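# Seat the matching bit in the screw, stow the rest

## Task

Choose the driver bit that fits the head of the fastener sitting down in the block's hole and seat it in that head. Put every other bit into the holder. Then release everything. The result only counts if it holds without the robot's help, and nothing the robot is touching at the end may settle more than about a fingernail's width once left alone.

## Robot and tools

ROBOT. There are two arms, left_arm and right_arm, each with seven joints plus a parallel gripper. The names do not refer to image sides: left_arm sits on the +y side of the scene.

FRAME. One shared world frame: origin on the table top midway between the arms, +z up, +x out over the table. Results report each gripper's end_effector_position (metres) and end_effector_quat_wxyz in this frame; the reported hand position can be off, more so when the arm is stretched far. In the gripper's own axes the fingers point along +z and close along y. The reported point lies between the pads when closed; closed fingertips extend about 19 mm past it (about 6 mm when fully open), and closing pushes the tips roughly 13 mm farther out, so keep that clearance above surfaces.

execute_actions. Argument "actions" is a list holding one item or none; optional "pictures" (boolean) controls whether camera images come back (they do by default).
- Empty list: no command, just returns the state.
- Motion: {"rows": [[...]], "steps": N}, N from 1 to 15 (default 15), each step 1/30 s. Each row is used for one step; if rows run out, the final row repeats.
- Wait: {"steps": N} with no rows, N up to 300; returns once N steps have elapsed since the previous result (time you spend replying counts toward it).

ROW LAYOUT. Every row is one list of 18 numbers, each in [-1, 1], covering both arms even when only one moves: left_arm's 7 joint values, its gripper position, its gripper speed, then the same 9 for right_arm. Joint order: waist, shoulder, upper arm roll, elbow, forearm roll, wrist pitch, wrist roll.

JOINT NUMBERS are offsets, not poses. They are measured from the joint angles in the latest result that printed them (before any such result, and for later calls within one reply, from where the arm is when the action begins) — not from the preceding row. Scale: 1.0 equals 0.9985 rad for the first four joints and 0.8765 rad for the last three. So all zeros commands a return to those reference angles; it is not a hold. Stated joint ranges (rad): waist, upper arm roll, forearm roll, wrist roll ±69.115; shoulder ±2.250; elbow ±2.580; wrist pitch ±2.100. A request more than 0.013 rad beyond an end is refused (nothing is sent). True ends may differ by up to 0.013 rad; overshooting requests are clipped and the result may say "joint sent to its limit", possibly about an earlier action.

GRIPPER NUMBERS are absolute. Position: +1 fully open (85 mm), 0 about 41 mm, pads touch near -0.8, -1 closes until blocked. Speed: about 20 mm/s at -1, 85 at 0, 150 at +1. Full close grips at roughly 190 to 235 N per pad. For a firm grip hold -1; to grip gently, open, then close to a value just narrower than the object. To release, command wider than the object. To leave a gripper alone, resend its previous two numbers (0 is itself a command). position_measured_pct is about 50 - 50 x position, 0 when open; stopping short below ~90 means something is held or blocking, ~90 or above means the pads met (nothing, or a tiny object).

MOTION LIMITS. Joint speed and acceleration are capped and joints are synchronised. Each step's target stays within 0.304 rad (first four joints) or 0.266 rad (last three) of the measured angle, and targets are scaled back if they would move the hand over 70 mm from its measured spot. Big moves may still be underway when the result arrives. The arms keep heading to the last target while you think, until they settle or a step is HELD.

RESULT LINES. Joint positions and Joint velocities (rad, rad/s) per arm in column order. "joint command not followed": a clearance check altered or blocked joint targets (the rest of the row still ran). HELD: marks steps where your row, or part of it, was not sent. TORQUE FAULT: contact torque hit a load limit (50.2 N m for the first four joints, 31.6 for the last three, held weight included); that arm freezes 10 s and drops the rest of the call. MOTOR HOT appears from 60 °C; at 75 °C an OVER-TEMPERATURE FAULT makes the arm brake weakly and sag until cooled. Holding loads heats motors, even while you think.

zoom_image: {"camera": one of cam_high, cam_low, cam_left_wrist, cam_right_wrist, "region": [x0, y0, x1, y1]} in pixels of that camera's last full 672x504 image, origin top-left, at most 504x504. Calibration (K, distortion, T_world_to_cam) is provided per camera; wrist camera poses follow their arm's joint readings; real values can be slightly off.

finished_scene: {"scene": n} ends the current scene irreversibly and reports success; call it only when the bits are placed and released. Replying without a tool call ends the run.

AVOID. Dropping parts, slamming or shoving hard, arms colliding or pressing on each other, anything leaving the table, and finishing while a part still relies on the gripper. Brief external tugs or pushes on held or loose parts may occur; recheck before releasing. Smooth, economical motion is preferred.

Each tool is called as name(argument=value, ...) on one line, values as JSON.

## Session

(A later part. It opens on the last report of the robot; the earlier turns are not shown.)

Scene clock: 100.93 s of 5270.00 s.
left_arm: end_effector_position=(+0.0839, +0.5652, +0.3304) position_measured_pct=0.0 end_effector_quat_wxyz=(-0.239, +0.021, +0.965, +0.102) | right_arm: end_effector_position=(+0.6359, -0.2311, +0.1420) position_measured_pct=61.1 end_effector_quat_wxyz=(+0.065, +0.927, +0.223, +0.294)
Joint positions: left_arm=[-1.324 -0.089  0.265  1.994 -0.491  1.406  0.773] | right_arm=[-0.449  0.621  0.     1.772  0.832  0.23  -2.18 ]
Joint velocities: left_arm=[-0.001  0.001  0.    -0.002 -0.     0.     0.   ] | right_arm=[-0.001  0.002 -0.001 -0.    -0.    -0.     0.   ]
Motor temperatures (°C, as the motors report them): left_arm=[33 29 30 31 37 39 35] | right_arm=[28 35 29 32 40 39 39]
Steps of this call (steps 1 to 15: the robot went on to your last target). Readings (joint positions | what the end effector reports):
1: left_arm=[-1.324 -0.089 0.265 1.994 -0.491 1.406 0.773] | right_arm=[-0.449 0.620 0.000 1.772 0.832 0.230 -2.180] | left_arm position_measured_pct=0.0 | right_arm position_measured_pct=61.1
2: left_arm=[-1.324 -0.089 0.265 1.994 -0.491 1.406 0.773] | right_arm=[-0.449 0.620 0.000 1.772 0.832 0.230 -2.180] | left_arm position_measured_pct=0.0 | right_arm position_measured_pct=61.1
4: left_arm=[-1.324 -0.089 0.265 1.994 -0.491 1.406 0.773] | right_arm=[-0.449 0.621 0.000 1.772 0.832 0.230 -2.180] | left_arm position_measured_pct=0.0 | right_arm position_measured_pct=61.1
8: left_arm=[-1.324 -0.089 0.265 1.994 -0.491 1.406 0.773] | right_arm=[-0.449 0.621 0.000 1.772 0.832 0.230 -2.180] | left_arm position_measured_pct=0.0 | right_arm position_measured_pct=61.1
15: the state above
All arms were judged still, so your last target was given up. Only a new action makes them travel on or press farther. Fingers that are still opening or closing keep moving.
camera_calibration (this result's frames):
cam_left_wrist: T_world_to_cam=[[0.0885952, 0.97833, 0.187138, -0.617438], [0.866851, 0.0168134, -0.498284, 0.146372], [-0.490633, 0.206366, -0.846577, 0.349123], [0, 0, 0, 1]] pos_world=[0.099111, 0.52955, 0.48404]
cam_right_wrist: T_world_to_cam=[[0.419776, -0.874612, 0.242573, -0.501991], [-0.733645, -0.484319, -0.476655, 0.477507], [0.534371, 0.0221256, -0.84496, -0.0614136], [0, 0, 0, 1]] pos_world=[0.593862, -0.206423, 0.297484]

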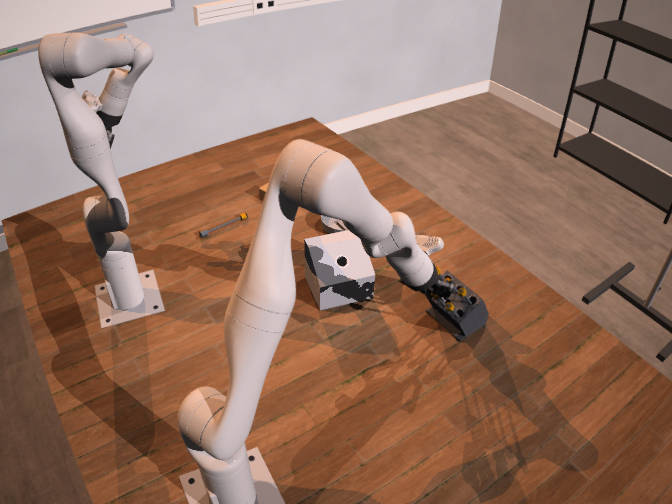

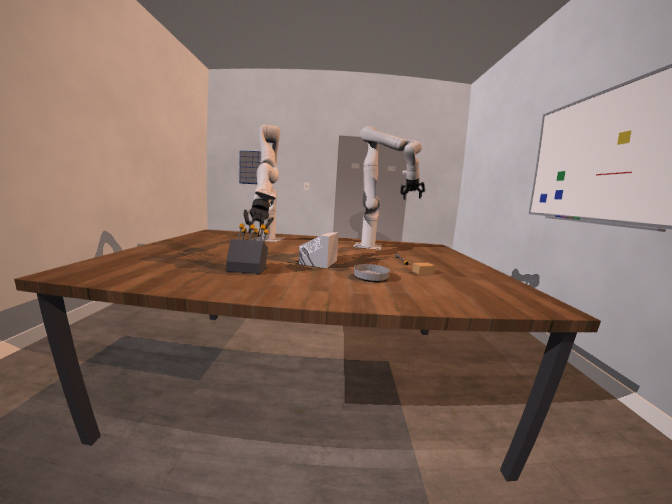

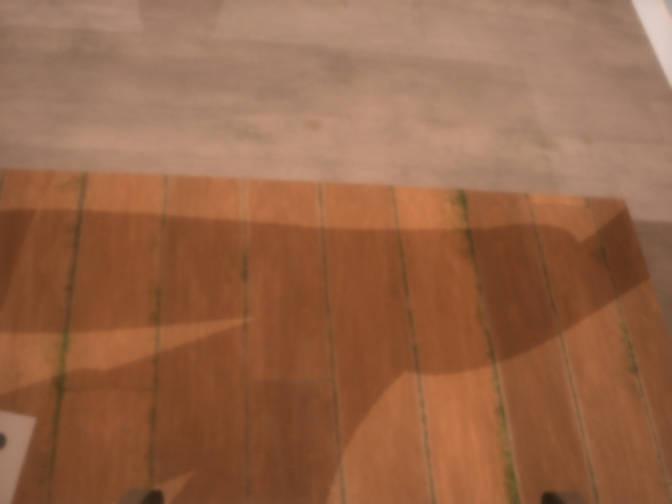

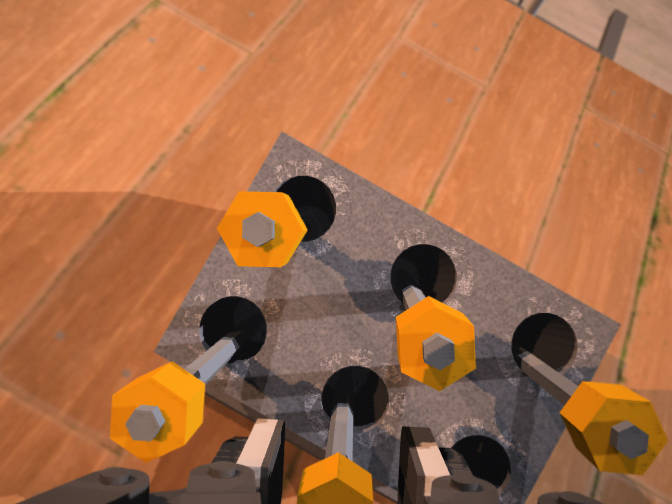

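zoom_image(camera="cam_high", region=[185,195,265,255])

execute_actions(actions=[{"rows":[[0,0,0,0,0,0,0,1,0,-0.002,0,0,0,0,0,0,-1,-0.3]],"steps":15}], pictures=false)

execute_actions(actions=[{"rows":[[0,0,0,0,0,0,0,1,0,-0.009,-0.099,0,0.073,0,0,0,-1,-0.3]],"steps":12}], pictures=false)

execute_actions(actions=[{"rows":[[0,0,0,0,0,0,0,1,0,-0.009,-0.101,0,0.069,0,0,0,-1,-0.3]],"steps":15}])

zoom_image(camera="cam_right_wrist", region=[300,320,400,420])

Region (185, 195, 265, 255) of cam_high's 672x504 image, scaled by 6.300, with more detail than that image has; it fills the top 378 rows of this view, and the rest is white.

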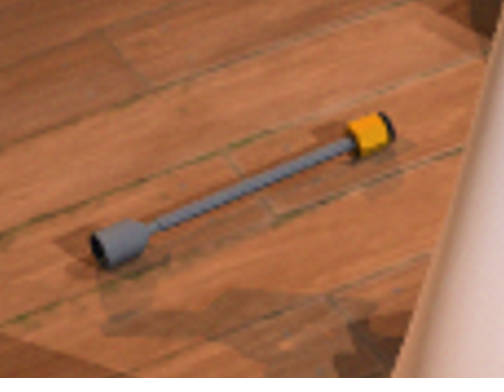

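Scene clock: 105.60 s of 5270.00 s.
left_arm: end_effector_position=(+0.0839, +0.5652, +0.3304) position_measured_pct=0.0 end_effector_quat_wxyz=(-0.239, +0.021, +0.965, +0.102) | right_arm: end_effector_position=(+0.6357, -0.2301, +0.1423) position_measured_pct=77.0 end_effector_quat_wxyz=(+0.065, +0.927, +0.224, +0.295)
Joint positions: left_arm=[-1.324 -0.089  0.265  1.994 -0.491  1.406  0.773] | right_arm=[-0.451  0.621  0.     1.772  0.832  0.23  -2.18 ]
Joint velocities: left_arm=[ 0.     0.001  0.     0.001  0.     0.    -0.   ] | right_arm=[ 0.001 -0.001 -0.001  0.     0.    -0.     0.001]
Motor temperatures (°C, as the motors report them): left_arm=[33 29 30 31 37 39 35] | right_arm=[28 35 29 32 40 39 39]
Steps of this call (steps 1 to 90: nothing new was sent; then 1.17 s passed at rest; steps 91 to 105: all 15 steps of this action). Readings (joint positions | what the end effector reports):
91: left_arm=[-1.324 -0.089 0.265 1.994 -0.491 1.406 0.773] | right_arm=[-0.450 0.621 0.000 1.772 0.832 0.230 -2.180] | left_arm position_measured_pct=0.0 | right_arm position_measured_pct=61.1
92: left_arm=[-1.324 -0.089 0.265 1.994 -0.491 1.406 0.773] | right_arm=[-0.450 0.621 0.000 1.772 0.832 0.230 -2.180] | left_arm position_measured_pct=0.0 | right_arm position_measured_pct=61.5
94: left_arm=[-1.324 -0.089 0.265 1.994 -0.491 1.406 0.773] | right_arm=[-0.451 0.621 -0.000 1.772 0.832 0.230 -2.180] | left_arm position_measured_pct=0.0 | right_arm position_measured_pct=64.7
98: left_arm=[-1.324 -0.089 0.265 1.994 -0.491 1.406 0.773] | right_arm=[-0.451 0.621 0.000 1.772 0.832 0.230 -2.180] | left_arm position_measured_pct=0.0 | right_arm position_measured_pct=73.4
105: the state above

Scene clock: 106.00 s of 5270.00 s.
left_arm: end_effector_position=(+0.0839, +0.5652, +0.3304) position_measured_pct=0.0 end_effector_quat_wxyz=(-0.239, +0.021, +0.965, +0.102) | right_arm: end_effector_position=(+0.6134, -0.2320, +0.1734) position_measured_pct=77.0 end_effector_quat_wxyz=(+0.063, +0.923, +0.226, +0.306)
Joint positions: left_arm=[-1.324 -0.089  0.265  1.994 -0.491  1.406  0.773] | right_arm=[-0.46   0.525  0.     1.844  0.832  0.23  -2.18 ]
Joint velocities: left_arm=[-0.     0.002 -0.    -0.002  0.    -0.     0.   ] | right_arm=[-0.003 -0.029 -0.002  0.013 -0.001 -0.001  0.001]
Motor temperatures (°C, as the motors report them): left_arm=[33 29 30 31 37 39 35] | right_arm=[28 35 29 32 40 39 39]
Steps of this call (steps 1 to 12: all 12 steps of this action). Readings (joint positions | what the end effector reports):
1: left_arm=[-1.324 -0.089 0.265 1.994 -0.491 1.406 0.773] | right_arm=[-0.451 0.619 0.000 1.773 0.832 0.230 -2.180] | left_arm position_measured_pct=0.0 | right_arm position_measured_pct=77.0
2: left_arm=[-1.324 -0.089 0.265 1.994 -0.491 1.406 0.773] | right_arm=[-0.452 0.613 0.000 1.778 0.832 0.230 -2.180] | left_arm position_measured_pct=0.0 | right_arm position_measured_pct=77.0
4: left_arm=[-1.324 -0.089 0.265 1.994 -0.491 1.406 0.773] | right_arm=[-0.455 0.584 0.000 1.798 0.832 0.230 -2.180] | left_arm position_measured_pct=0.0 | right_arm position_measured_pct=77.0
8: left_arm=[-1.324 -0.089 0.265 1.994 -0.491 1.406 0.773] | right_arm=[-0.459 0.532 0.000 1.838 0.832 0.230 -2.180] | left_arm position_measured_pct=0.0 | right_arm position_measured_pct=77.0
12: the state above

Scene clock: 106.50 s of 5270.00 s.
left_arm: end_effector_position=(+0.0839, +0.5652, +0.3304) position_measured_pct=0.0 end_effector_quat_wxyz=(-0.239, +0.021, +0.965, +0.102) | right_arm: end_effector_position=(+0.5908, -0.2341, +0.2050) position_measured_pct=77.0 end_effector_quat_wxyz=(+0.060, +0.917, +0.227, +0.321)
Joint positions: left_arm=[-1.324 -0.089  0.265  1.994 -0.491  1.406  0.773] | right_arm=[-0.468  0.426  0.     1.913  0.832  0.23  -2.18 ]
Joint velocities: left_arm=[ 0.     0.    -0.     0.001 -0.    -0.    -0.   ] | right_arm=[-0.001 -0.011 -0.     0.003  0.     0.    -0.   ]
Motor temperatures (°C, as the motors report them): left_arm=[33 29 30 31 37 39 35] | right_arm=[28 35 29 32 40 39 39]
Steps of this call (steps 1 to 15: all 15 steps of this action). Readings (joint positions | what the end effector reports):
1: left_arm=[-1.324 -0.089 0.265 1.994 -0.491 1.406 0.773] | right_arm=[-0.460 0.523 0.000 1.845 0.832 0.230 -2.180] | left_arm position_measured_pct=0.0 | right_arm position_measured_pct=77.0
2: left_arm=[-1.324 -0.089 0.265 1.994 -0.491 1.406 0.773] | right_arm=[-0.461 0.516 0.000 1.850 0.832 0.230 -2.180] | left_arm position_measured_pct=0.0 | right_arm position_measured_pct=77.0
4: left_arm=[-1.324 -0.089 0.265 1.994 -0.491 1.406 0.773] | right_arm=[-0.463 0.485 0.000 1.870 0.832 0.230 -2.180] | left_arm position_measured_pct=0.0 | right_arm position_measured_pct=77.0
8: left_arm=[-1.324 -0.089 0.265 1.994 -0.491 1.406 0.773] | right_arm=[-0.468 0.434 0.000 1.907 0.832 0.230 -2.180] | left_arm position_measured_pct=0.0 | right_arm position_measured_pct=77.0
15: the state above
camera_calibration (this result's frames):
cam_left_wrist: T_world_to_cam=[[0.0885969, 0.97833, 0.187139, -0.617439], [0.866851, 0.0168121, -0.498283, 0.146371], [-0.490632, 0.206368, -0.846577, 0.349122], [0, 0, 0, 1]] pos_world=[0.0991118, 0.529551, 0.48404]
cam_right_wrist: T_world_to_cam=[[0.423418, -0.870878, 0.249576, -0.50374], [-0.698424, -0.48926, -0.522329, 0.460396], [0.576993, 0.0468534, -0.815404, -0.00943159], [0, 0, 0, 1]] pos_world=[0.540286, -0.213001, 0.35851]

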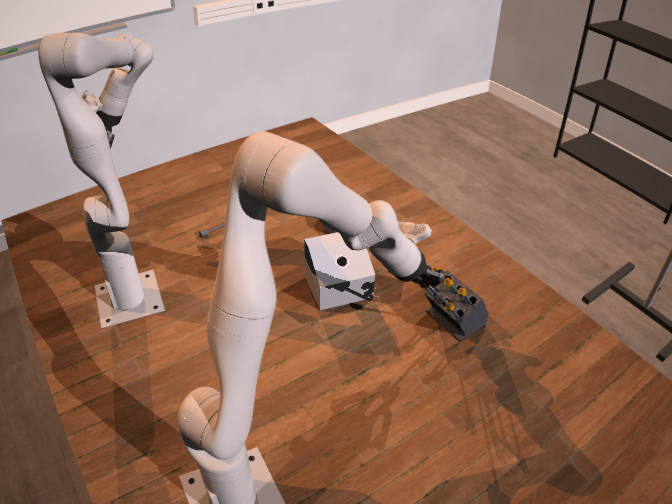

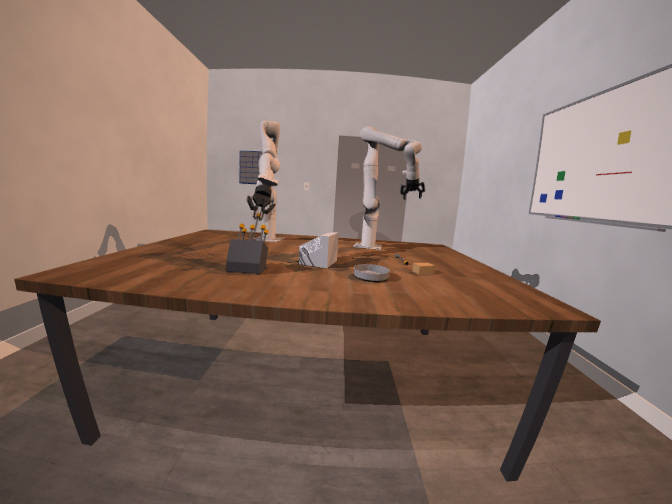

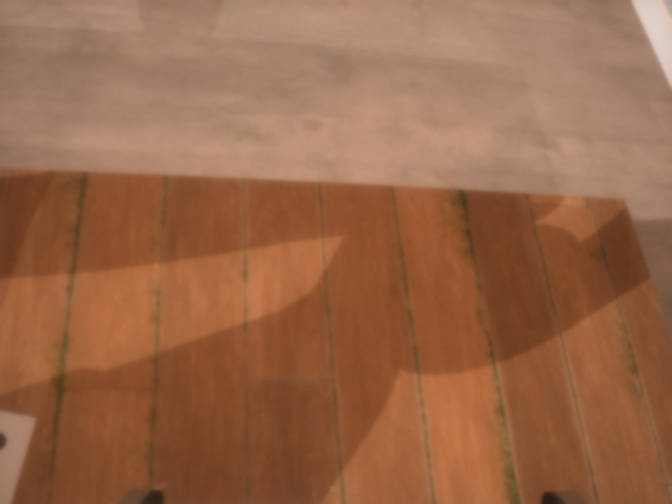

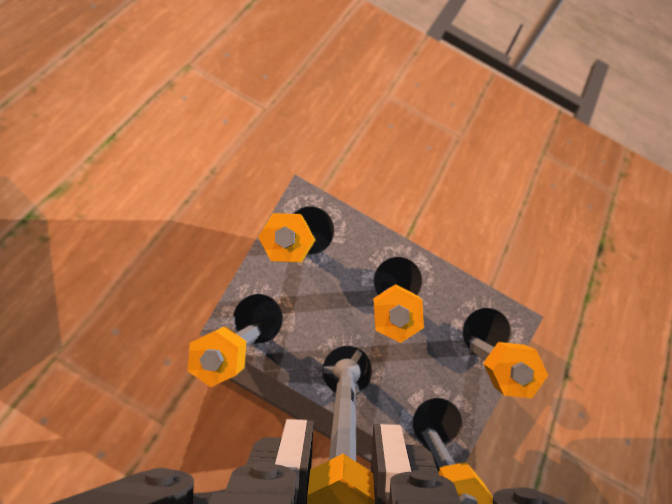

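Region (300, 320, 400, 420) of cam_right_wrist's 672x504 image, scaled by 5.040.

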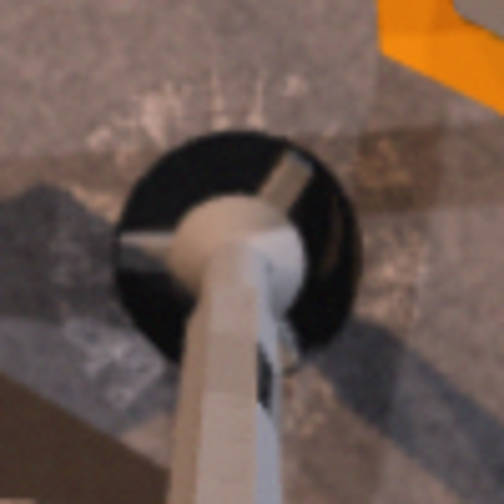

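execute_actions(actions=[{"rows":[[0,0,0,0,0,0,0,1,0,0.003,0.01,0,-0.007,0,0,0,-1,-0.3],[0,0,0,0,0,0,0,1,0,0.003,0.01,0,-0.007,0,0,0,-1,-0.3],[0,0,0,0,0,0,0,1,0,0.003,0.01,0,-0.007,0,0,0,-1,-0.3],[0,0,0,0,0,0,0,1,0,0.011,0.099,0,-0.069,0,0,0,-1,-0.3]],"steps":15}], pictures=false)

execute_actions(actions=[{"rows":[[0,0,0,0,0,0,0,1,0,0.007,0.094,0,-0.069,0,0,0,-1,-0.3]],"steps":15}], pictures=false)

Scene clock: 109.97 s of 5270.00 s.
left_arm: end_effector_position=(+0.0839, +0.5652, +0.3304) position_measured_pct=0.0 end_effector_quat_wxyz=(-0.239, +0.021, +0.965, +0.102) | right_arm: end_effector_position=(+0.6135, -0.2328, +0.1749) position_measured_pct=77.0 end_effector_quat_wxyz=(+0.063, +0.923, +0.225, +0.307)
Joint positions: left_arm=[-1.324 -0.089  0.265  1.994 -0.491  1.406  0.773] | right_arm=[-0.458  0.522  0.     1.845  0.832  0.23  -2.18 ]
Joint velocities: left_arm=[-0.001  0.001 -0.    -0.001 -0.     0.    -0.   ] | right_arm=[ 0.003  0.026  0.001 -0.01   0.001 -0.    -0.001]
Motor temperatures (°C, as the motors report them): left_arm=[33 29 30 31 37 39 35] | right_arm=[28 35 29 32 40 39 39]
Steps of this call (steps 1 to 15: the robot went on to your last target; steps 16 to 89: nothing new was sent; steps 90 to 104: all 15 steps of this action). Readings (joint positions | what the end effector reports):
90: left_arm=[-1.324 -0.089 0.265 1.994 -0.491 1.406 0.773] | right_arm=[-0.468 0.426 0.000 1.913 0.832 0.230 -2.180] | left_arm position_measured_pct=0.0 | right_arm position_measured_pct=77.0
91: left_arm=[-1.324 -0.089 0.265 1.994 -0.491 1.406 0.773] | right_arm=[-0.467 0.429 0.000 1.910 0.832 0.230 -2.180] | left_arm position_measured_pct=0.0 | right_arm position_measured_pct=77.0
93: left_arm=[-1.324 -0.089 0.265 1.994 -0.491 1.406 0.773] | right_arm=[-0.466 0.435 0.000 1.907 0.832 0.230 -2.180] | left_arm position_measured_pct=0.0 | right_arm position_measured_pct=77.0
97: left_arm=[-1.324 -0.089 0.265 1.994 -0.491 1.406 0.773] | right_arm=[-0.461 0.491 -0.000 1.869 0.832 0.230 -2.180] | left_arm position_measured_pct=0.0 | right_arm position_measured_pct=77.0
104: the state above

Scene clock: 110.47 s of 5270.00 s.
left_arm: end_effector_position=(+0.0839, +0.5652, +0.3304) position_measured_pct=0.0 end_effector_quat_wxyz=(-0.239, +0.021, +0.965, +0.102) | right_arm: end_effector_position=(+0.6345, -0.2303, +0.1444) position_measured_pct=77.0 end_effector_quat_wxyz=(+0.065, +0.927, +0.224, +0.295)
Joint positions: left_arm=[-1.324 -0.089  0.265  1.994 -0.491  1.406  0.773] | right_arm=[-0.451  0.615  0.     1.776  0.832  0.23  -2.18 ]
Joint velocities: left_arm=[0.    0.001 0.    0.001 0.    0.    0.   ] | right_arm=[ 0.001  0.01   0.    -0.003 -0.001  0.    -0.   ]
Motor temperatures (°C, as the motors report them): left_arm=[33 29 30 31 37 39 35] | right_arm=[28 35 29 32 40 39 39]
Steps of this call (steps 1 to 15: all 15 steps of this action). Readings (joint positions | what the end effector reports):
1: left_arm=[-1.324 -0.089 0.265 1.994 -0.491 1.406 0.773] | right_arm=[-0.458 0.524 0.000 1.844 0.832 0.230 -2.180] | left_arm position_measured_pct=0.0 | right_arm position_measured_pct=77.0
2: left_arm=[-1.324 -0.089 0.265 1.994 -0.491 1.406 0.773] | right_arm=[-0.457 0.531 -0.000 1.839 0.832 0.230 -2.180] | left_arm position_measured_pct=0.0 | right_arm position_measured_pct=77.0
4: left_arm=[-1.324 -0.089 0.265 1.994 -0.491 1.406 0.773] | right_arm=[-0.455 0.561 0.000 1.818 0.832 0.230 -2.180] | left_arm position_measured_pct=0.0 | right_arm position_measured_pct=77.0
8: left_arm=[-1.324 -0.089 0.265 1.994 -0.491 1.406 0.773] | right_arm=[-0.452 0.608 0.000 1.782 0.832 0.230 -2.180] | left_arm position_measured_pct=0.0 | right_arm position_measured_pct=77.0
15: the state above

execute_actions(actions=[{"rows":[[0,0,0,0,0,0,0,1,0,0,0.002,0,-0.001,0,0,0,-0.22,0]],"steps":8}], pictures=false)

execute_actions(actions=[{"rows":[[0,0,0,0,0,0,0,1,0,-0.015,-0.143,0,0.105,0,0,0,-0.22,0]],"steps":15}], pictures=false)

execute_actions(actions=[{"rows":[[0,0,0,0,0,0,0,1,0,-0.101,0.02,0,-0.041,0.057,0.076,0.25,-0.22,0]],"steps":15}], pictures=false)

execute_actions(actions=[{"steps":8}])

Scene clock: 118.90 s of 5270.00 s.
left_arm: end_effector_position=(+0.0839, +0.5652, +0.3304) position_measured_pct=0.0 end_effector_quat_wxyz=(-0.239, +0.021, +0.965, +0.102) | right_arm: end_effector_position=(+0.6348, -0.2302, +0.1437) position_measured_pct=62.7 end_effector_quat_wxyz=(+0.065, +0.927, +0.224, +0.295)
Joint positions: left_arm=[-1.324 -0.089  0.265  1.994 -0.491  1.406  0.773] | right_arm=[-0.451  0.617  0.     1.775  0.832  0.23  -2.18 ]
Joint velocities: left_arm=[ 0.    -0.002 -0.    -0.     0.    -0.    -0.   ] | right_arm=[ 0.001  0.001 -0.     0.    -0.     0.     0.001]
Motor temperatures (°C, as the motors report them): left_arm=[33 29 30 31 37 39 35] | right_arm=[28 35 29 32 40 39 39]
Steps of this call (steps 1 to 15: the robot went on to your last target; steps 16 to 90: nothing new was sent; then 5.17 s passed at rest; steps 91 to 98: all 8 steps of this action). Readings (joint positions | what the end effector reports):
91: left_arm=[-1.324 -0.089 0.265 1.994 -0.491 1.406 0.773] | right_arm=[-0.451 0.616 0.000 1.776 0.832 0.230 -2.180] | left_arm position_measured_pct=0.0 | right_arm position_measured_pct=77.0
92: left_arm=[-1.324 -0.089 0.265 1.994 -0.491 1.406 0.773] | right_arm=[-0.451 0.616 0.000 1.776 0.832 0.230 -2.180] | left_arm position_measured_pct=0.0 | right_arm position_measured_pct=77.0
94: left_arm=[-1.324 -0.089 0.265 1.994 -0.491 1.406 0.773] | right_arm=[-0.451 0.617 0.000 1.775 0.832 0.230 -2.180] | left_arm position_measured_pct=0.0 | right_arm position_measured_pct=72.6
98: the state above

Scene clock: 119.40 s of 5270.00 s.
left_arm: end_effector_position=(+0.0839, +0.5652, +0.3304) position_measured_pct=0.0 end_effector_quat_wxyz=(-0.239, +0.021, +0.965, +0.102) | right_arm: end_effector_position=(+0.6014, -0.2319, +0.1886) position_measured_pct=61.1 end_effector_quat_wxyz=(+0.062, +0.920, +0.228, +0.313)
Joint positions: left_arm=[-1.324 -0.089  0.265  1.994 -0.491  1.406  0.773] | right_arm=[-0.466  0.476  0.     1.88   0.832  0.23  -2.18 ]
Joint velocities: left_arm=[-0.    -0.     0.    -0.001 -0.     0.    -0.   ] | right_arm=[-0.003 -0.021 -0.     0.005  0.001 -0.001 -0.001]
Motor temperatures (°C, as the motors report them): left_arm=[33 29 30 31 37 39 35] | right_arm=[28 35 29 32 40 39 39]
Steps of this call (steps 1 to 15: all 15 steps of this action). Readings (joint positions | what the end effector reports):
1: left_arm=[-1.324 -0.089 0.265 1.994 -0.491 1.406 0.773] | right_arm=[-0.451 0.615 0.000 1.776 0.832 0.230 -2.180] | left_arm position_measured_pct=0.0 | right_arm position_measured_pct=61.9
2: left_arm=[-1.324 -0.089 0.265 1.994 -0.491 1.406 0.773] | right_arm=[-0.452 0.609 0.000 1.781 0.832 0.230 -2.180] | left_arm position_measured_pct=0.0 | right_arm position_measured_pct=61.5
4: left_arm=[-1.324 -0.089 0.265 1.994 -0.491 1.406 0.773] | right_arm=[-0.455 0.579 0.000 1.802 0.832 0.230 -2.180] | left_arm position_measured_pct=0.0 | right_arm position_measured_pct=61.1
8: left_arm=[-1.324 -0.089 0.265 1.994 -0.491 1.406 0.773] | right_arm=[-0.464 0.498 -0.000 1.861 0.832 0.230 -2.180] | left_arm position_measured_pct=0.0 | right_arm position_measured_pct=61.1
15: the state above

Scene clock: 119.90 s of 5270.00 s.
left_arm: end_effector_position=(+0.0839, +0.5652, +0.3304) position_measured_pct=0.0 end_effector_quat_wxyz=(-0.239, +0.021, +0.965, +0.102) | right_arm: end_effector_position=(+0.5998, -0.1876, +0.1899) position_measured_pct=61.1 end_effector_quat_wxyz=(+0.114, +0.868, +0.381, +0.298)
Joint positions: left_arm=[-1.324 -0.089  0.265  1.994 -0.491  1.406  0.773] | right_arm=[-0.565  0.496  0.     1.839  0.882  0.297 -1.961]
Joint velocities: left_arm=[-0.    -0.001 -0.     0.001 -0.     0.     0.   ] | right_arm=[-0.015  0.004 -0.001 -0.001  0.     0.002  0.003]
Motor temperatures (°C, as the motors report them): left_arm=[33 29 30 31 37 39 35] | right_arm=[28 35 29 32 40 39 39]
Steps of this call (steps 1 to 15: all 15 steps of this action). Readings (joint positions | what the end effector reports):
1: left_arm=[-1.324 -0.089 0.265 1.994 -0.491 1.406 0.773] | right_arm=[-0.467 0.476 0.000 1.879 0.832 0.231 -2.178] | left_arm position_measured_pct=0.0 | right_arm position_measured_pct=61.1
2: left_arm=[-1.324 -0.089 0.265 1.994 -0.491 1.406 0.773] | right_arm=[-0.474 0.478 0.002 1.877 0.834 0.235 -2.169] | left_arm position_measured_pct=0.0 | right_arm position_measured_pct=61.1
4: left_arm=[-1.324 -0.089 0.265 1.994 -0.491 1.406 0.773] | right_arm=[-0.500 0.483 0.003 1.867 0.846 0.252 -2.118] | left_arm position_measured_pct=0.0 | right_arm position_measured_pct=61.1
8: left_arm=[-1.324 -0.089 0.265 1.994 -0.491 1.406 0.773] | right_arm=[-0.554 0.494 -0.002 1.844 0.876 0.288 -1.986] | left_arm position_measured_pct=0.0 | right_arm position_measured_pct=61.1
15: the state above

Scene clock: 120.17 s of 5270.00 s.
left_arm: end_effector_position=(+0.0839, +0.5652, +0.3304) position_measured_pct=0.0 end_effector_quat_wxyz=(-0.239, +0.021, +0.965, +0.102) | right_arm: end_effector_position=(+0.5995, -0.1868, +0.1897) position_measured_pct=61.1 end_effector_quat_wxyz=(+0.114, +0.867, +0.382, +0.298)
Joint positions: left_arm=[-1.324 -0.089  0.265  1.994 -0.491  1.406  0.773] | right_arm=[-0.567  0.496 -0.     1.839  0.882  0.297 -1.961]
Joint velocities: left_arm=[ 0.    -0.    -0.     0.002  0.    -0.    -0.   ] | right_arm=[-0.001  0.001  0.     0.     0.002  0.    -0.   ]
Motor temperatures (°C, as the motors report them): left_arm=[33 29 30 31 37 39 35] | right_arm=[28 35 29 32 40 39 39]
Steps of this call (steps 1 to 8: the robot went on to your last target). Readings (joint positions | what the end effector reports):
1: left_arm=[-1.324 -0.089 0.265 1.994 -0.491 1.406 0.773] | right_arm=[-0.566 0.496 -0.000 1.839 0.882 0.297 -1.961] | left_arm position_measured_pct=0.0 | right_arm position_measured_pct=61.1
2: left_arm=[-1.324 -0.089 0.265 1.994 -0.491 1.406 0.773] | right_arm=[-0.566 0.496 -0.000 1.839 0.882 0.297 -1.961] | left_arm position_measured_pct=0.0 | right_arm position_measured_pct=61.1
4: left_arm=[-1.324 -0.089 0.265 1.994 -0.491 1.406 0.773] | right_arm=[-0.566 0.496 -0.000 1.839 0.882 0.297 -1.961] | left_arm position_measured_pct=0.0 | right_arm position_measured_pct=61.1
8: the state above
camera_calibration (this result's frames):
cam_left_wrist: T_world_to_cam=[[0.0885996, 0.97833, 0.18714, -0.617442], [0.866852, 0.0168099, -0.498281, 0.14637], [-0.490629, 0.20637, -0.846578, 0.349121], [0, 0, 0, 1]] pos_world=[0.0991132, 0.529553, 0.484039]
cam_right_wrist: T_world_to_cam=[[0.632716, -0.655148, 0.412857, -0.578543], [-0.530397, -0.755092, -0.385377, 0.305277], [0.564224, 0.0248561, -0.825247, -0.0237338], [0, 0, 0, 1]] pos_world=[0.541363, -0.147929, 0.336916]

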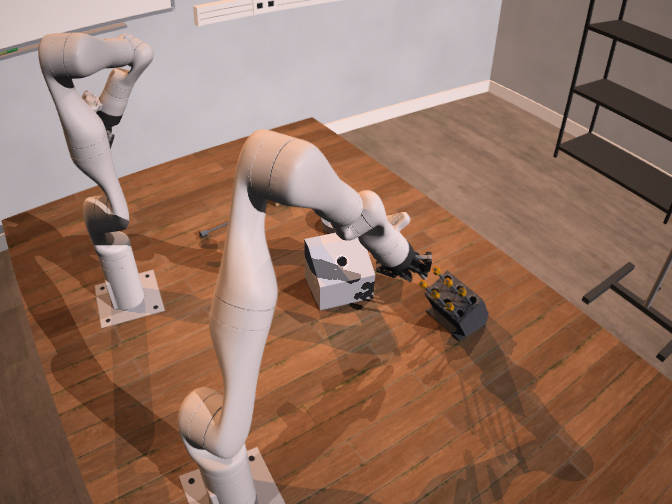

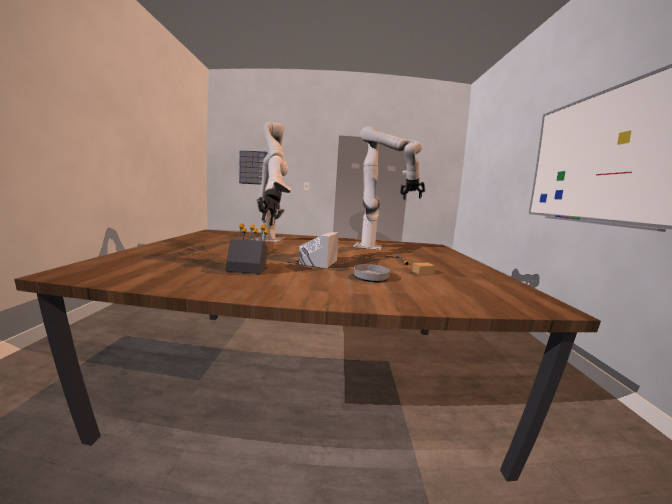

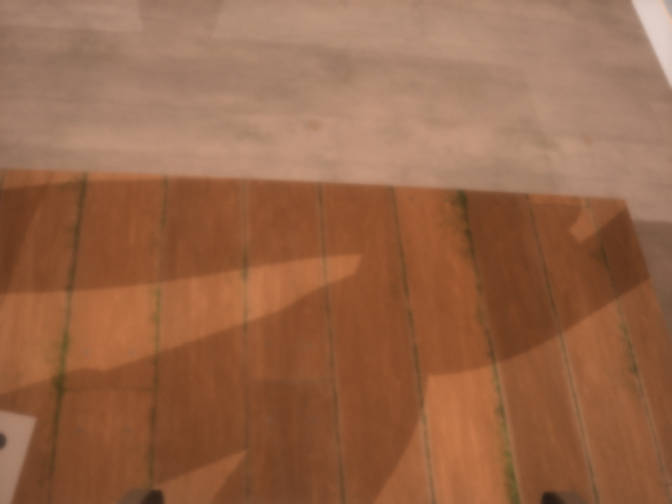

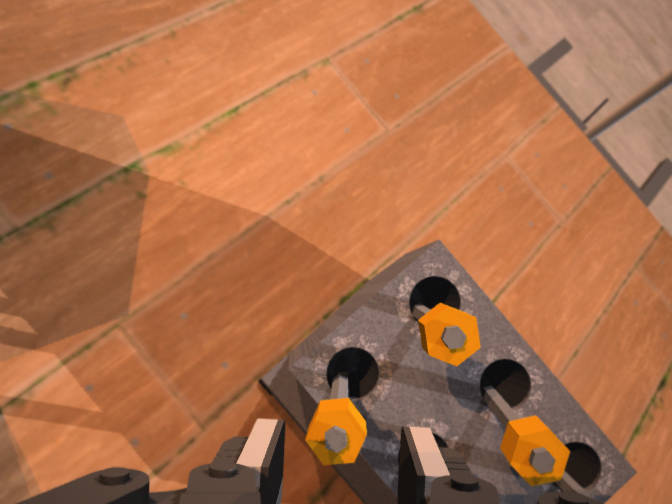

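zoom_image(camera="cam_right_wrist", region=[285,385,395,495])

Region (285, 385, 395, 495) of cam_right_wrist's 672x504 image, scaled by 4.582.

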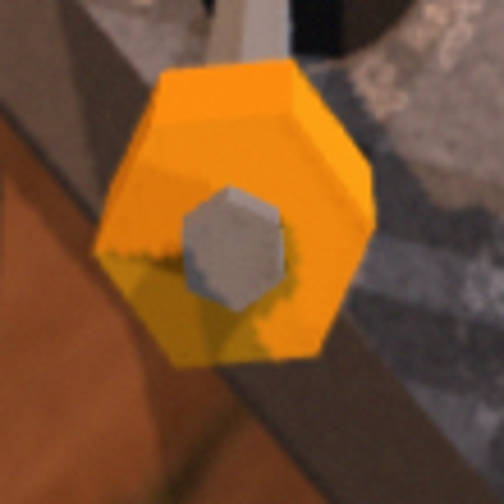

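execute_actions(actions=[{"rows":[[0,0,0,0,0,0,0,1,0,0,0,0,0,0,0,-0.433,-0.22,0]],"steps":15}], pictures=false)

execute_actions(actions=[{"steps":4}], pictures=false)

execute_actions(actions=[{"rows":[[0,0,0,0,0,0,0,1,0,0.020,0.146,0,-0.108,0,0,0,-0.22,0]],"steps":15}])

Scene clock: 127.00 s of 5270.00 s.
left_arm: end_effector_position=(+0.0839, +0.5652, +0.3304) position_measured_pct=0.0 end_effector_quat_wxyz=(-0.239, +0.021, +0.965, +0.102) | right_arm: end_effector_position=(+0.5995, -0.1868, +0.1897) position_measured_pct=61.1 end_effector_quat_wxyz=(+0.056, +0.924, +0.212, +0.314)
Joint positions: left_arm=[-1.324 -0.089  0.265  1.994 -0.491  1.406  0.773] | right_arm=[-0.567  0.496  0.     1.839  0.882  0.297 -2.338]
Joint velocities: left_arm=[ 0.    -0.    -0.    -0.002  0.     0.    -0.   ] | right_arm=[-0.     0.     0.     0.    -0.001  0.001 -0.036]
Motor temperatures (°C, as the motors report them): left_arm=[33 29 30 31 37 39 35] | right_arm=[28 35 29 32 40 39 39]
Steps of this call (steps 1 to 15: the robot went on to your last target; steps 16 to 90: nothing new was sent; then 3.33 s passed at rest; steps 91 to 105: all 15 steps of this action). Readings (joint positions | what the end effector reports):
91: left_arm=[-1.324 -0.089 0.265 1.994 -0.491 1.406 0.773] | right_arm=[-0.567 0.496 0.000 1.839 0.882 0.297 -1.962] | left_arm position_measured_pct=0.0 | right_arm position_measured_pct=61.1
92: left_arm=[-1.324 -0.089 0.265 1.994 -0.491 1.406 0.773] | right_arm=[-0.567 0.496 -0.000 1.839 0.882 0.297 -1.972] | left_arm position_measured_pct=0.0 | right_arm position_measured_pct=61.1
94: left_arm=[-1.324 -0.089 0.265 1.994 -0.491 1.406 0.773] | right_arm=[-0.567 0.496 -0.000 1.839 0.882 0.297 -2.023] | left_arm position_measured_pct=0.0 | right_arm position_measured_pct=61.1
98: left_arm=[-1.324 -0.089 0.265 1.994 -0.491 1.406 0.773] | right_arm=[-0.567 0.496 -0.000 1.839 0.882 0.297 -2.182] | left_arm position_measured_pct=0.0 | right_arm position_measured_pct=61.1
105: the state above

Scene clock: 127.13 s of 5270.00 s.
left_arm: end_effector_position=(+0.0839, +0.5652, +0.3304) position_measured_pct=0.0 end_effector_quat_wxyz=(-0.239, +0.021, +0.965, +0.102) | right_arm: end_effector_position=(+0.5995, -0.1868, +0.1897) position_measured_pct=61.1 end_effector_quat_wxyz=(+0.056, +0.924, +0.211, +0.315)
Joint positions: left_arm=[-1.324 -0.089  0.265  1.994 -0.491  1.406  0.773] | right_arm=[-0.567  0.496 -0.     1.839  0.882  0.297 -2.34 ]
Joint velocities: left_arm=[-0.     0.    -0.    -0.001 -0.    -0.    -0.   ] | right_arm=[-0.003 -0.001  0.003  0.    -0.    -0.    -0.004]
Motor temperatures (°C, as the motors report them): left_arm=[33 29 30 31 37 39 35] | right_arm=[28 35 29 32 40 39 39]
Steps of this call (steps 1 to 4: the robot went on to your last target). Readings (joint positions | what the end effector reports):
1: left_arm=[-1.324 -0.089 0.265 1.994 -0.491 1.406 0.773] | right_arm=[-0.567 0.496 0.000 1.839 0.882 0.297 -2.339] | left_arm position_measured_pct=0.0 | right_arm position_measured_pct=61.1
2: left_arm=[-1.324 -0.089 0.265 1.994 -0.491 1.406 0.773] | right_arm=[-0.567 0.496 0.000 1.839 0.882 0.297 -2.340] | left_arm position_measured_pct=0.0 | right_arm position_measured_pct=61.1
4: the state above

Scene clock: 127.63 s of 5270.00 s.
left_arm: end_effector_position=(+0.0839, +0.5652, +0.3304) position_measured_pct=0.0 end_effector_quat_wxyz=(-0.239, +0.021, +0.965, +0.102) | right_arm: end_effector_position=(+0.6336, -0.1848, +0.1431) position_measured_pct=61.1 end_effector_quat_wxyz=(+0.062, +0.930, +0.205, +0.297)
Joint positions: left_arm=[-1.324 -0.089  0.265  1.994 -0.491  1.406  0.773] | right_arm=[-0.547  0.64  -0.     1.731  0.882  0.297 -2.34 ]
Joint velocities: left_arm=[ 0.001  0.     0.    -0.001  0.     0.    -0.   ] | right_arm=[ 0.004  0.023  0.002 -0.006  0.001  0.     0.   ]
Motor temperatures (°C, as the motors report them): left_arm=[33 29 30 31 37 39 35] | right_arm=[28 35 29 32 40 39 39]
Steps of this call (steps 1 to 15: all 15 steps of this action). Readings (joint positions | what the end effector reports):
1: left_arm=[-1.324 -0.089 0.265 1.994 -0.491 1.406 0.773] | right_arm=[-0.566 0.498 -0.000 1.838 0.882 0.297 -2.340] | left_arm position_measured_pct=0.0 | right_arm position_measured_pct=61.1
2: left_arm=[-1.324 -0.089 0.265 1.994 -0.491 1.406 0.773] | right_arm=[-0.565 0.504 -0.000 1.834 0.882 0.297 -2.340] | left_arm position_measured_pct=0.0 | right_arm position_measured_pct=61.1
4: left_arm=[-1.324 -0.089 0.265 1.994 -0.491 1.406 0.773] | right_arm=[-0.561 0.534 -0.000 1.813 0.882 0.297 -2.340] | left_arm position_measured_pct=0.0 | right_arm position_measured_pct=61.1
8: left_arm=[-1.324 -0.089 0.265 1.994 -0.491 1.406 0.773] | right_arm=[-0.550 0.616 0.000 1.752 0.882 0.297 -2.340] | left_arm position_measured_pct=0.0 | right_arm position_measured_pct=61.1
15: the state above
camera_calibration (this result's frames):
cam_left_wrist: T_world_to_cam=[[0.0886006, 0.978329, 0.187141, -0.617443], [0.866853, 0.0168093, -0.498281, 0.146369], [-0.490628, 0.206372, -0.846578, 0.34912], [0, 0, 0, 1]] pos_world=[0.0991137, 0.529554, 0.484039]
cam_right_wrist: T_world_to_cam=[[0.390814, -0.891799, 0.227944, -0.443538], [-0.7466, -0.451962, -0.488179, 0.514667], [0.53838, 0.0206038, -0.84245, -0.0634502], [0, 0, 0, 1]] pos_world=[0.591751, -0.16163, 0.298898]

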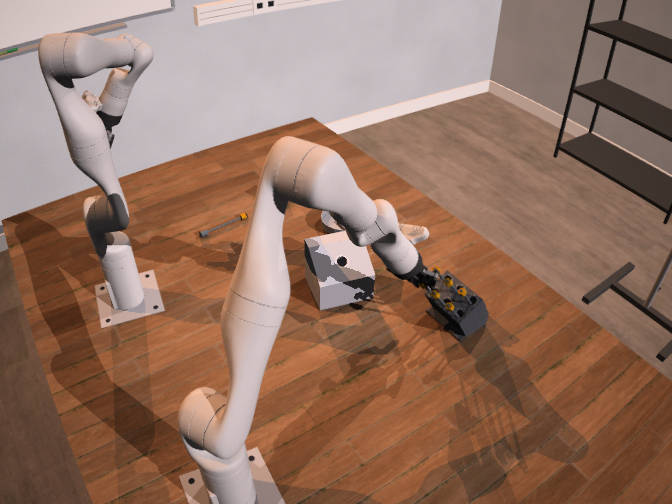

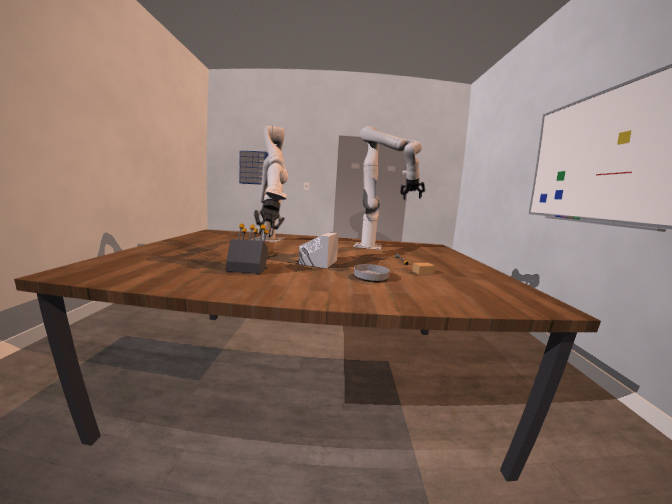

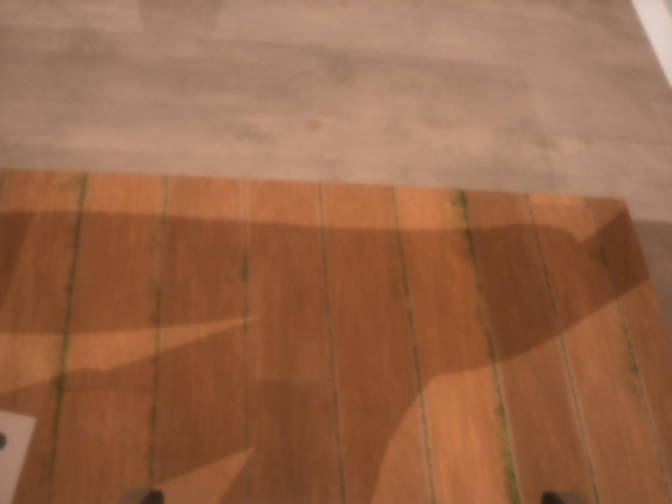

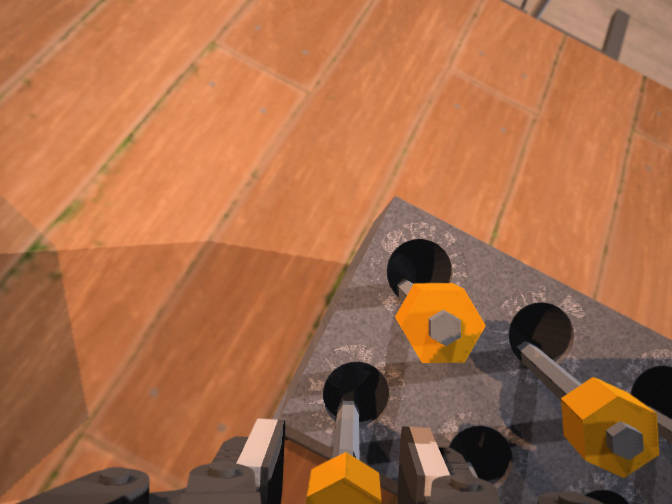

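execute_actions(actions=[{"rows":[[0,0,0,0,0,0,0,1,0,0,0.002,0,0,0,0,0,-1,-0.3]],"steps":13}], pictures=false)

execute_actions(actions=[{"rows":[[0,0,0,0,0,0,0,1,0,-0.012,-0.098,0,0.073,0,0,0,-1,-0.3]],"steps":12}], pictures=false)

execute_actions(actions=[{"rows":[[0,0,0,0,0,0,0,1,0,-0.012,-0.1,0,0.069,0,0,0,-1,-0.3]],"steps":15}])

zoom_image(camera="cam_right_wrist", region=[300,320,400,420])

Scene clock: 131.03 s of 5270.00 s.
left_arm: end_effector_position=(+0.0839, +0.5652, +0.3304) position_measured_pct=0.0 end_effector_quat_wxyz=(-0.239, +0.021, +0.965, +0.102) | right_arm: end_effector_position=(+0.6335, -0.1850, +0.1422) position_measured_pct=77.0 end_effector_quat_wxyz=(+0.062, +0.931, +0.205, +0.297)
Joint positions: left_arm=[-1.324 -0.089  0.265  1.994 -0.491  1.406  0.773] | right_arm=[-0.547  0.641  0.     1.731  0.882  0.297 -2.34 ]
Joint velocities: left_arm=[-0.    -0.001 -0.    -0.     0.    -0.    -0.   ] | right_arm=[-0.001  0.     0.001  0.001  0.    -0.    -0.   ]
Motor temperatures (°C, as the motors report them): left_arm=[33 29 30 31 37 39 35] | right_arm=[28 35 29 32 40 39 39]
Steps of this call (steps 1 to 15: the robot went on to your last target; steps 16 to 89: nothing new was sent; steps 90 to 102: all 13 steps of this action). Readings (joint positions | what the end effector reports):
90: left_arm=[-1.324 -0.089 0.265 1.994 -0.491 1.406 0.773] | right_arm=[-0.547 0.642 0.000 1.731 0.882 0.297 -2.340] | left_arm position_measured_pct=0.0 | right_arm position_measured_pct=61.1
91: left_arm=[-1.324 -0.089 0.265 1.994 -0.491 1.406 0.773] | right_arm=[-0.547 0.642 0.000 1.731 0.882 0.297 -2.340] | left_arm position_measured_pct=0.0 | right_arm position_measured_pct=61.5
93: left_arm=[-1.324 -0.089 0.265 1.994 -0.491 1.406 0.773] | right_arm=[-0.547 0.642 -0.000 1.731 0.882 0.297 -2.340] | left_arm position_measured_pct=0.0 | right_arm position_measured_pct=64.7
97: left_arm=[-1.324 -0.089 0.265 1.994 -0.491 1.406 0.773] | right_arm=[-0.547 0.642 0.000 1.731 0.882 0.297 -2.340] | left_arm position_measured_pct=0.0 | right_arm position_measured_pct=73.4
102: the state above

Scene clock: 131.43 s of 5270.00 s.
left_arm: end_effector_position=(+0.0839, +0.5652, +0.3304) position_measured_pct=0.0 end_effector_quat_wxyz=(-0.239, +0.021, +0.965, +0.102) | right_arm: end_effector_position=(+0.6113, -0.1870, +0.1733) position_measured_pct=77.0 end_effector_quat_wxyz=(+0.058, +0.927, +0.209, +0.307)
Joint positions: left_arm=[-1.324 -0.089  0.265  1.994 -0.491  1.406  0.773] | right_arm=[-0.558  0.546  0.     1.803  0.882  0.297 -2.34 ]
Joint velocities: left_arm=[ 0.001 -0.     0.    -0.001  0.    -0.     0.   ] | right_arm=[-0.003 -0.028 -0.001  0.013 -0.001 -0.     0.001]
Motor temperatures (°C, as the motors report them): left_arm=[33 29 30 31 37 39 35] | right_arm=[28 35 29 32 40 39 39]
Steps of this call (steps 1 to 12: all 12 steps of this action). Readings (joint positions | what the end effector reports):
1: left_arm=[-1.324 -0.089 0.265 1.994 -0.491 1.406 0.773] | right_arm=[-0.547 0.640 0.000 1.732 0.882 0.297 -2.340] | left_arm position_measured_pct=0.0 | right_arm position_measured_pct=77.0
2: left_arm=[-1.324 -0.089 0.265 1.994 -0.491 1.406 0.773] | right_arm=[-0.548 0.634 0.000 1.737 0.882 0.297 -2.340] | left_arm position_measured_pct=0.0 | right_arm position_measured_pct=77.0
4: left_arm=[-1.324 -0.089 0.265 1.994 -0.491 1.406 0.773] | right_arm=[-0.552 0.604 0.000 1.758 0.882 0.297 -2.340] | left_arm position_measured_pct=0.0 | right_arm position_measured_pct=77.0
8: left_arm=[-1.324 -0.089 0.265 1.994 -0.491 1.406 0.773] | right_arm=[-0.558 0.553 -0.000 1.798 0.882 0.297 -2.340] | left_arm position_measured_pct=0.0 | right_arm position_measured_pct=77.0
12: the state above

Scene clock: 131.93 s of 5270.00 s.
left_arm: end_effector_position=(+0.0839, +0.5652, +0.3304) position_measured_pct=0.0 end_effector_quat_wxyz=(-0.239, +0.021, +0.965, +0.102) | right_arm: end_effector_position=(+0.5888, -0.1895, +0.2051) position_measured_pct=77.0 end_effector_quat_wxyz=(+0.054, +0.921, +0.212, +0.322)
Joint positions: left_arm=[-1.324 -0.089  0.265  1.994 -0.491  1.406  0.773] | right_arm=[-0.57   0.448  0.     1.872  0.882  0.297 -2.34 ]
Joint velocities: left_arm=[-0.     0.003  0.    -0.    -0.    -0.    -0.   ] | right_arm=[-0.004 -0.012 -0.     0.002 -0.001 -0.     0.001]
Motor temperatures (°C, as the motors report them): left_arm=[33 29 30 31 37 39 35] | right_arm=[28 35 29 32 40 39 39]
Steps of this call (steps 1 to 15: all 15 steps of this action). Readings (joint positions | what the end effector reports):
1: left_arm=[-1.324 -0.089 0.265 1.994 -0.491 1.406 0.773] | right_arm=[-0.559 0.544 0.000 1.805 0.882 0.297 -2.340] | left_arm position_measured_pct=0.0 | right_arm position_measured_pct=77.0
2: left_arm=[-1.324 -0.089 0.265 1.994 -0.491 1.406 0.773] | right_arm=[-0.560 0.537 0.000 1.809 0.882 0.297 -2.340] | left_arm position_measured_pct=0.0 | right_arm position_measured_pct=77.0
4: left_arm=[-1.324 -0.089 0.265 1.994 -0.491 1.406 0.773] | right_arm=[-0.564 0.506 0.000 1.829 0.882 0.297 -2.340] | left_arm position_measured_pct=0.0 | right_arm position_measured_pct=77.0
8: left_arm=[-1.324 -0.089 0.265 1.994 -0.491 1.406 0.773] | right_arm=[-0.569 0.456 -0.000 1.866 0.882 0.297 -2.340] | left_arm position_measured_pct=0.0 | right_arm position_measured_pct=77.0
15: the state above
camera_calibration (this result's frames):
cam_left_wrist: T_world_to_cam=[[0.0886022, 0.978329, 0.187142, -0.617445], [0.866853, 0.0168081, -0.49828, 0.146368], [-0.490627, 0.206373, -0.846579, 0.34912], [0, 0, 0, 1]] pos_world=[0.0991146, 0.529555, 0.484039]
cam_right_wrist: T_world_to_cam=[[0.400642, -0.887439, 0.227899, -0.449331], [-0.712344, -0.458131, -0.531678, 0.496927], [0.57624, 0.0506702, -0.815708, -0.00903793], [0, 0, 0, 1]] pos_world=[0.539212, -0.170638, 0.359235]

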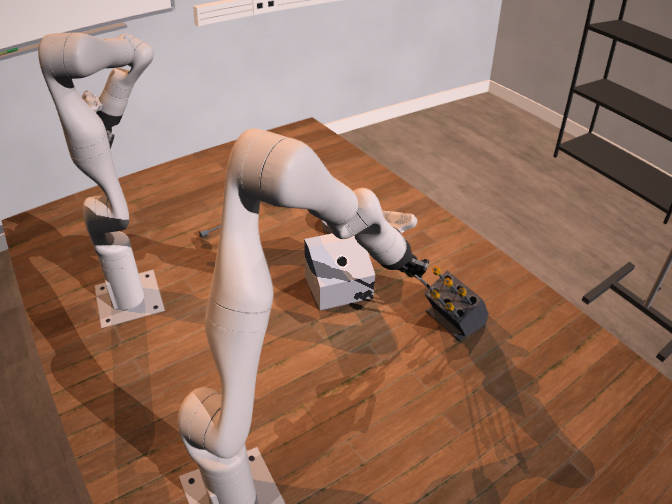

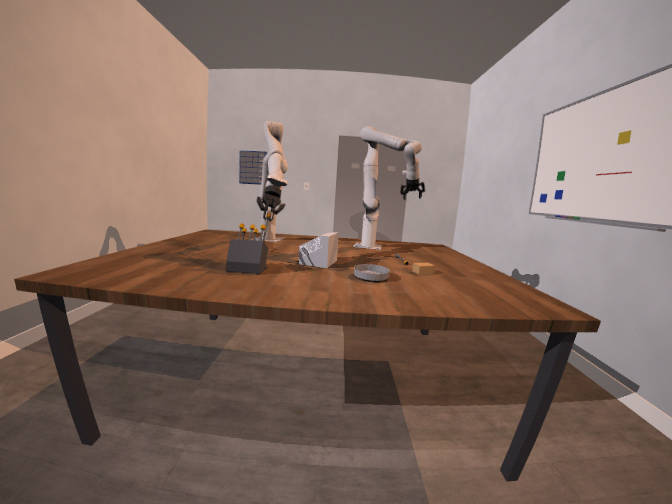

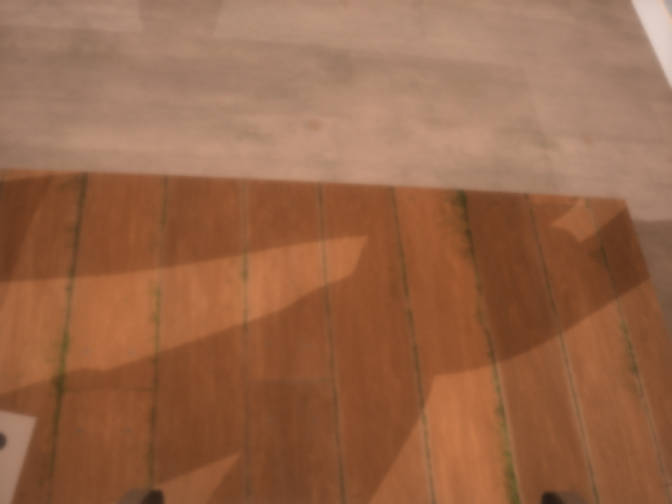

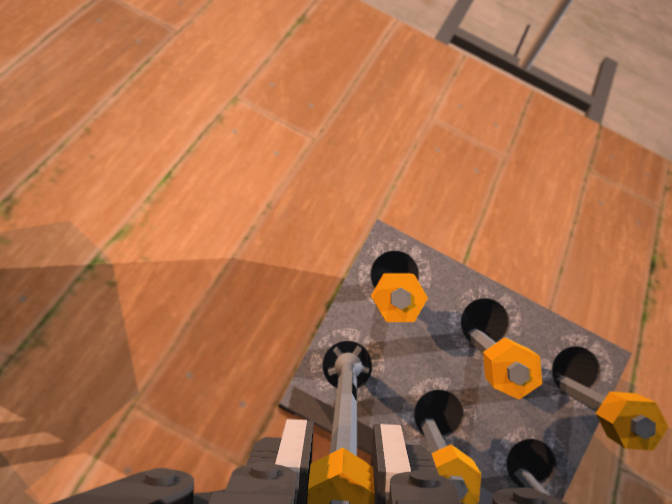

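Region (300, 320, 400, 420) of cam_right_wrist's 672x504 image, scaled by 5.040.

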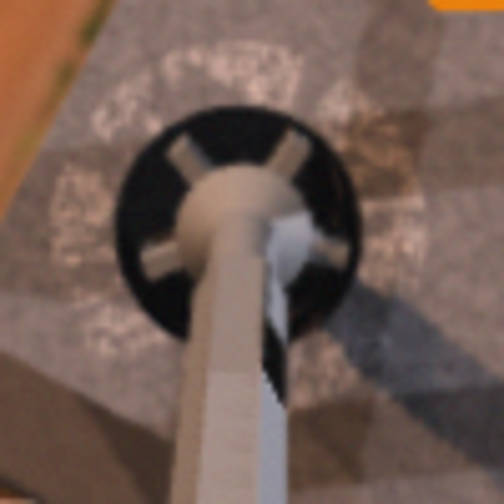

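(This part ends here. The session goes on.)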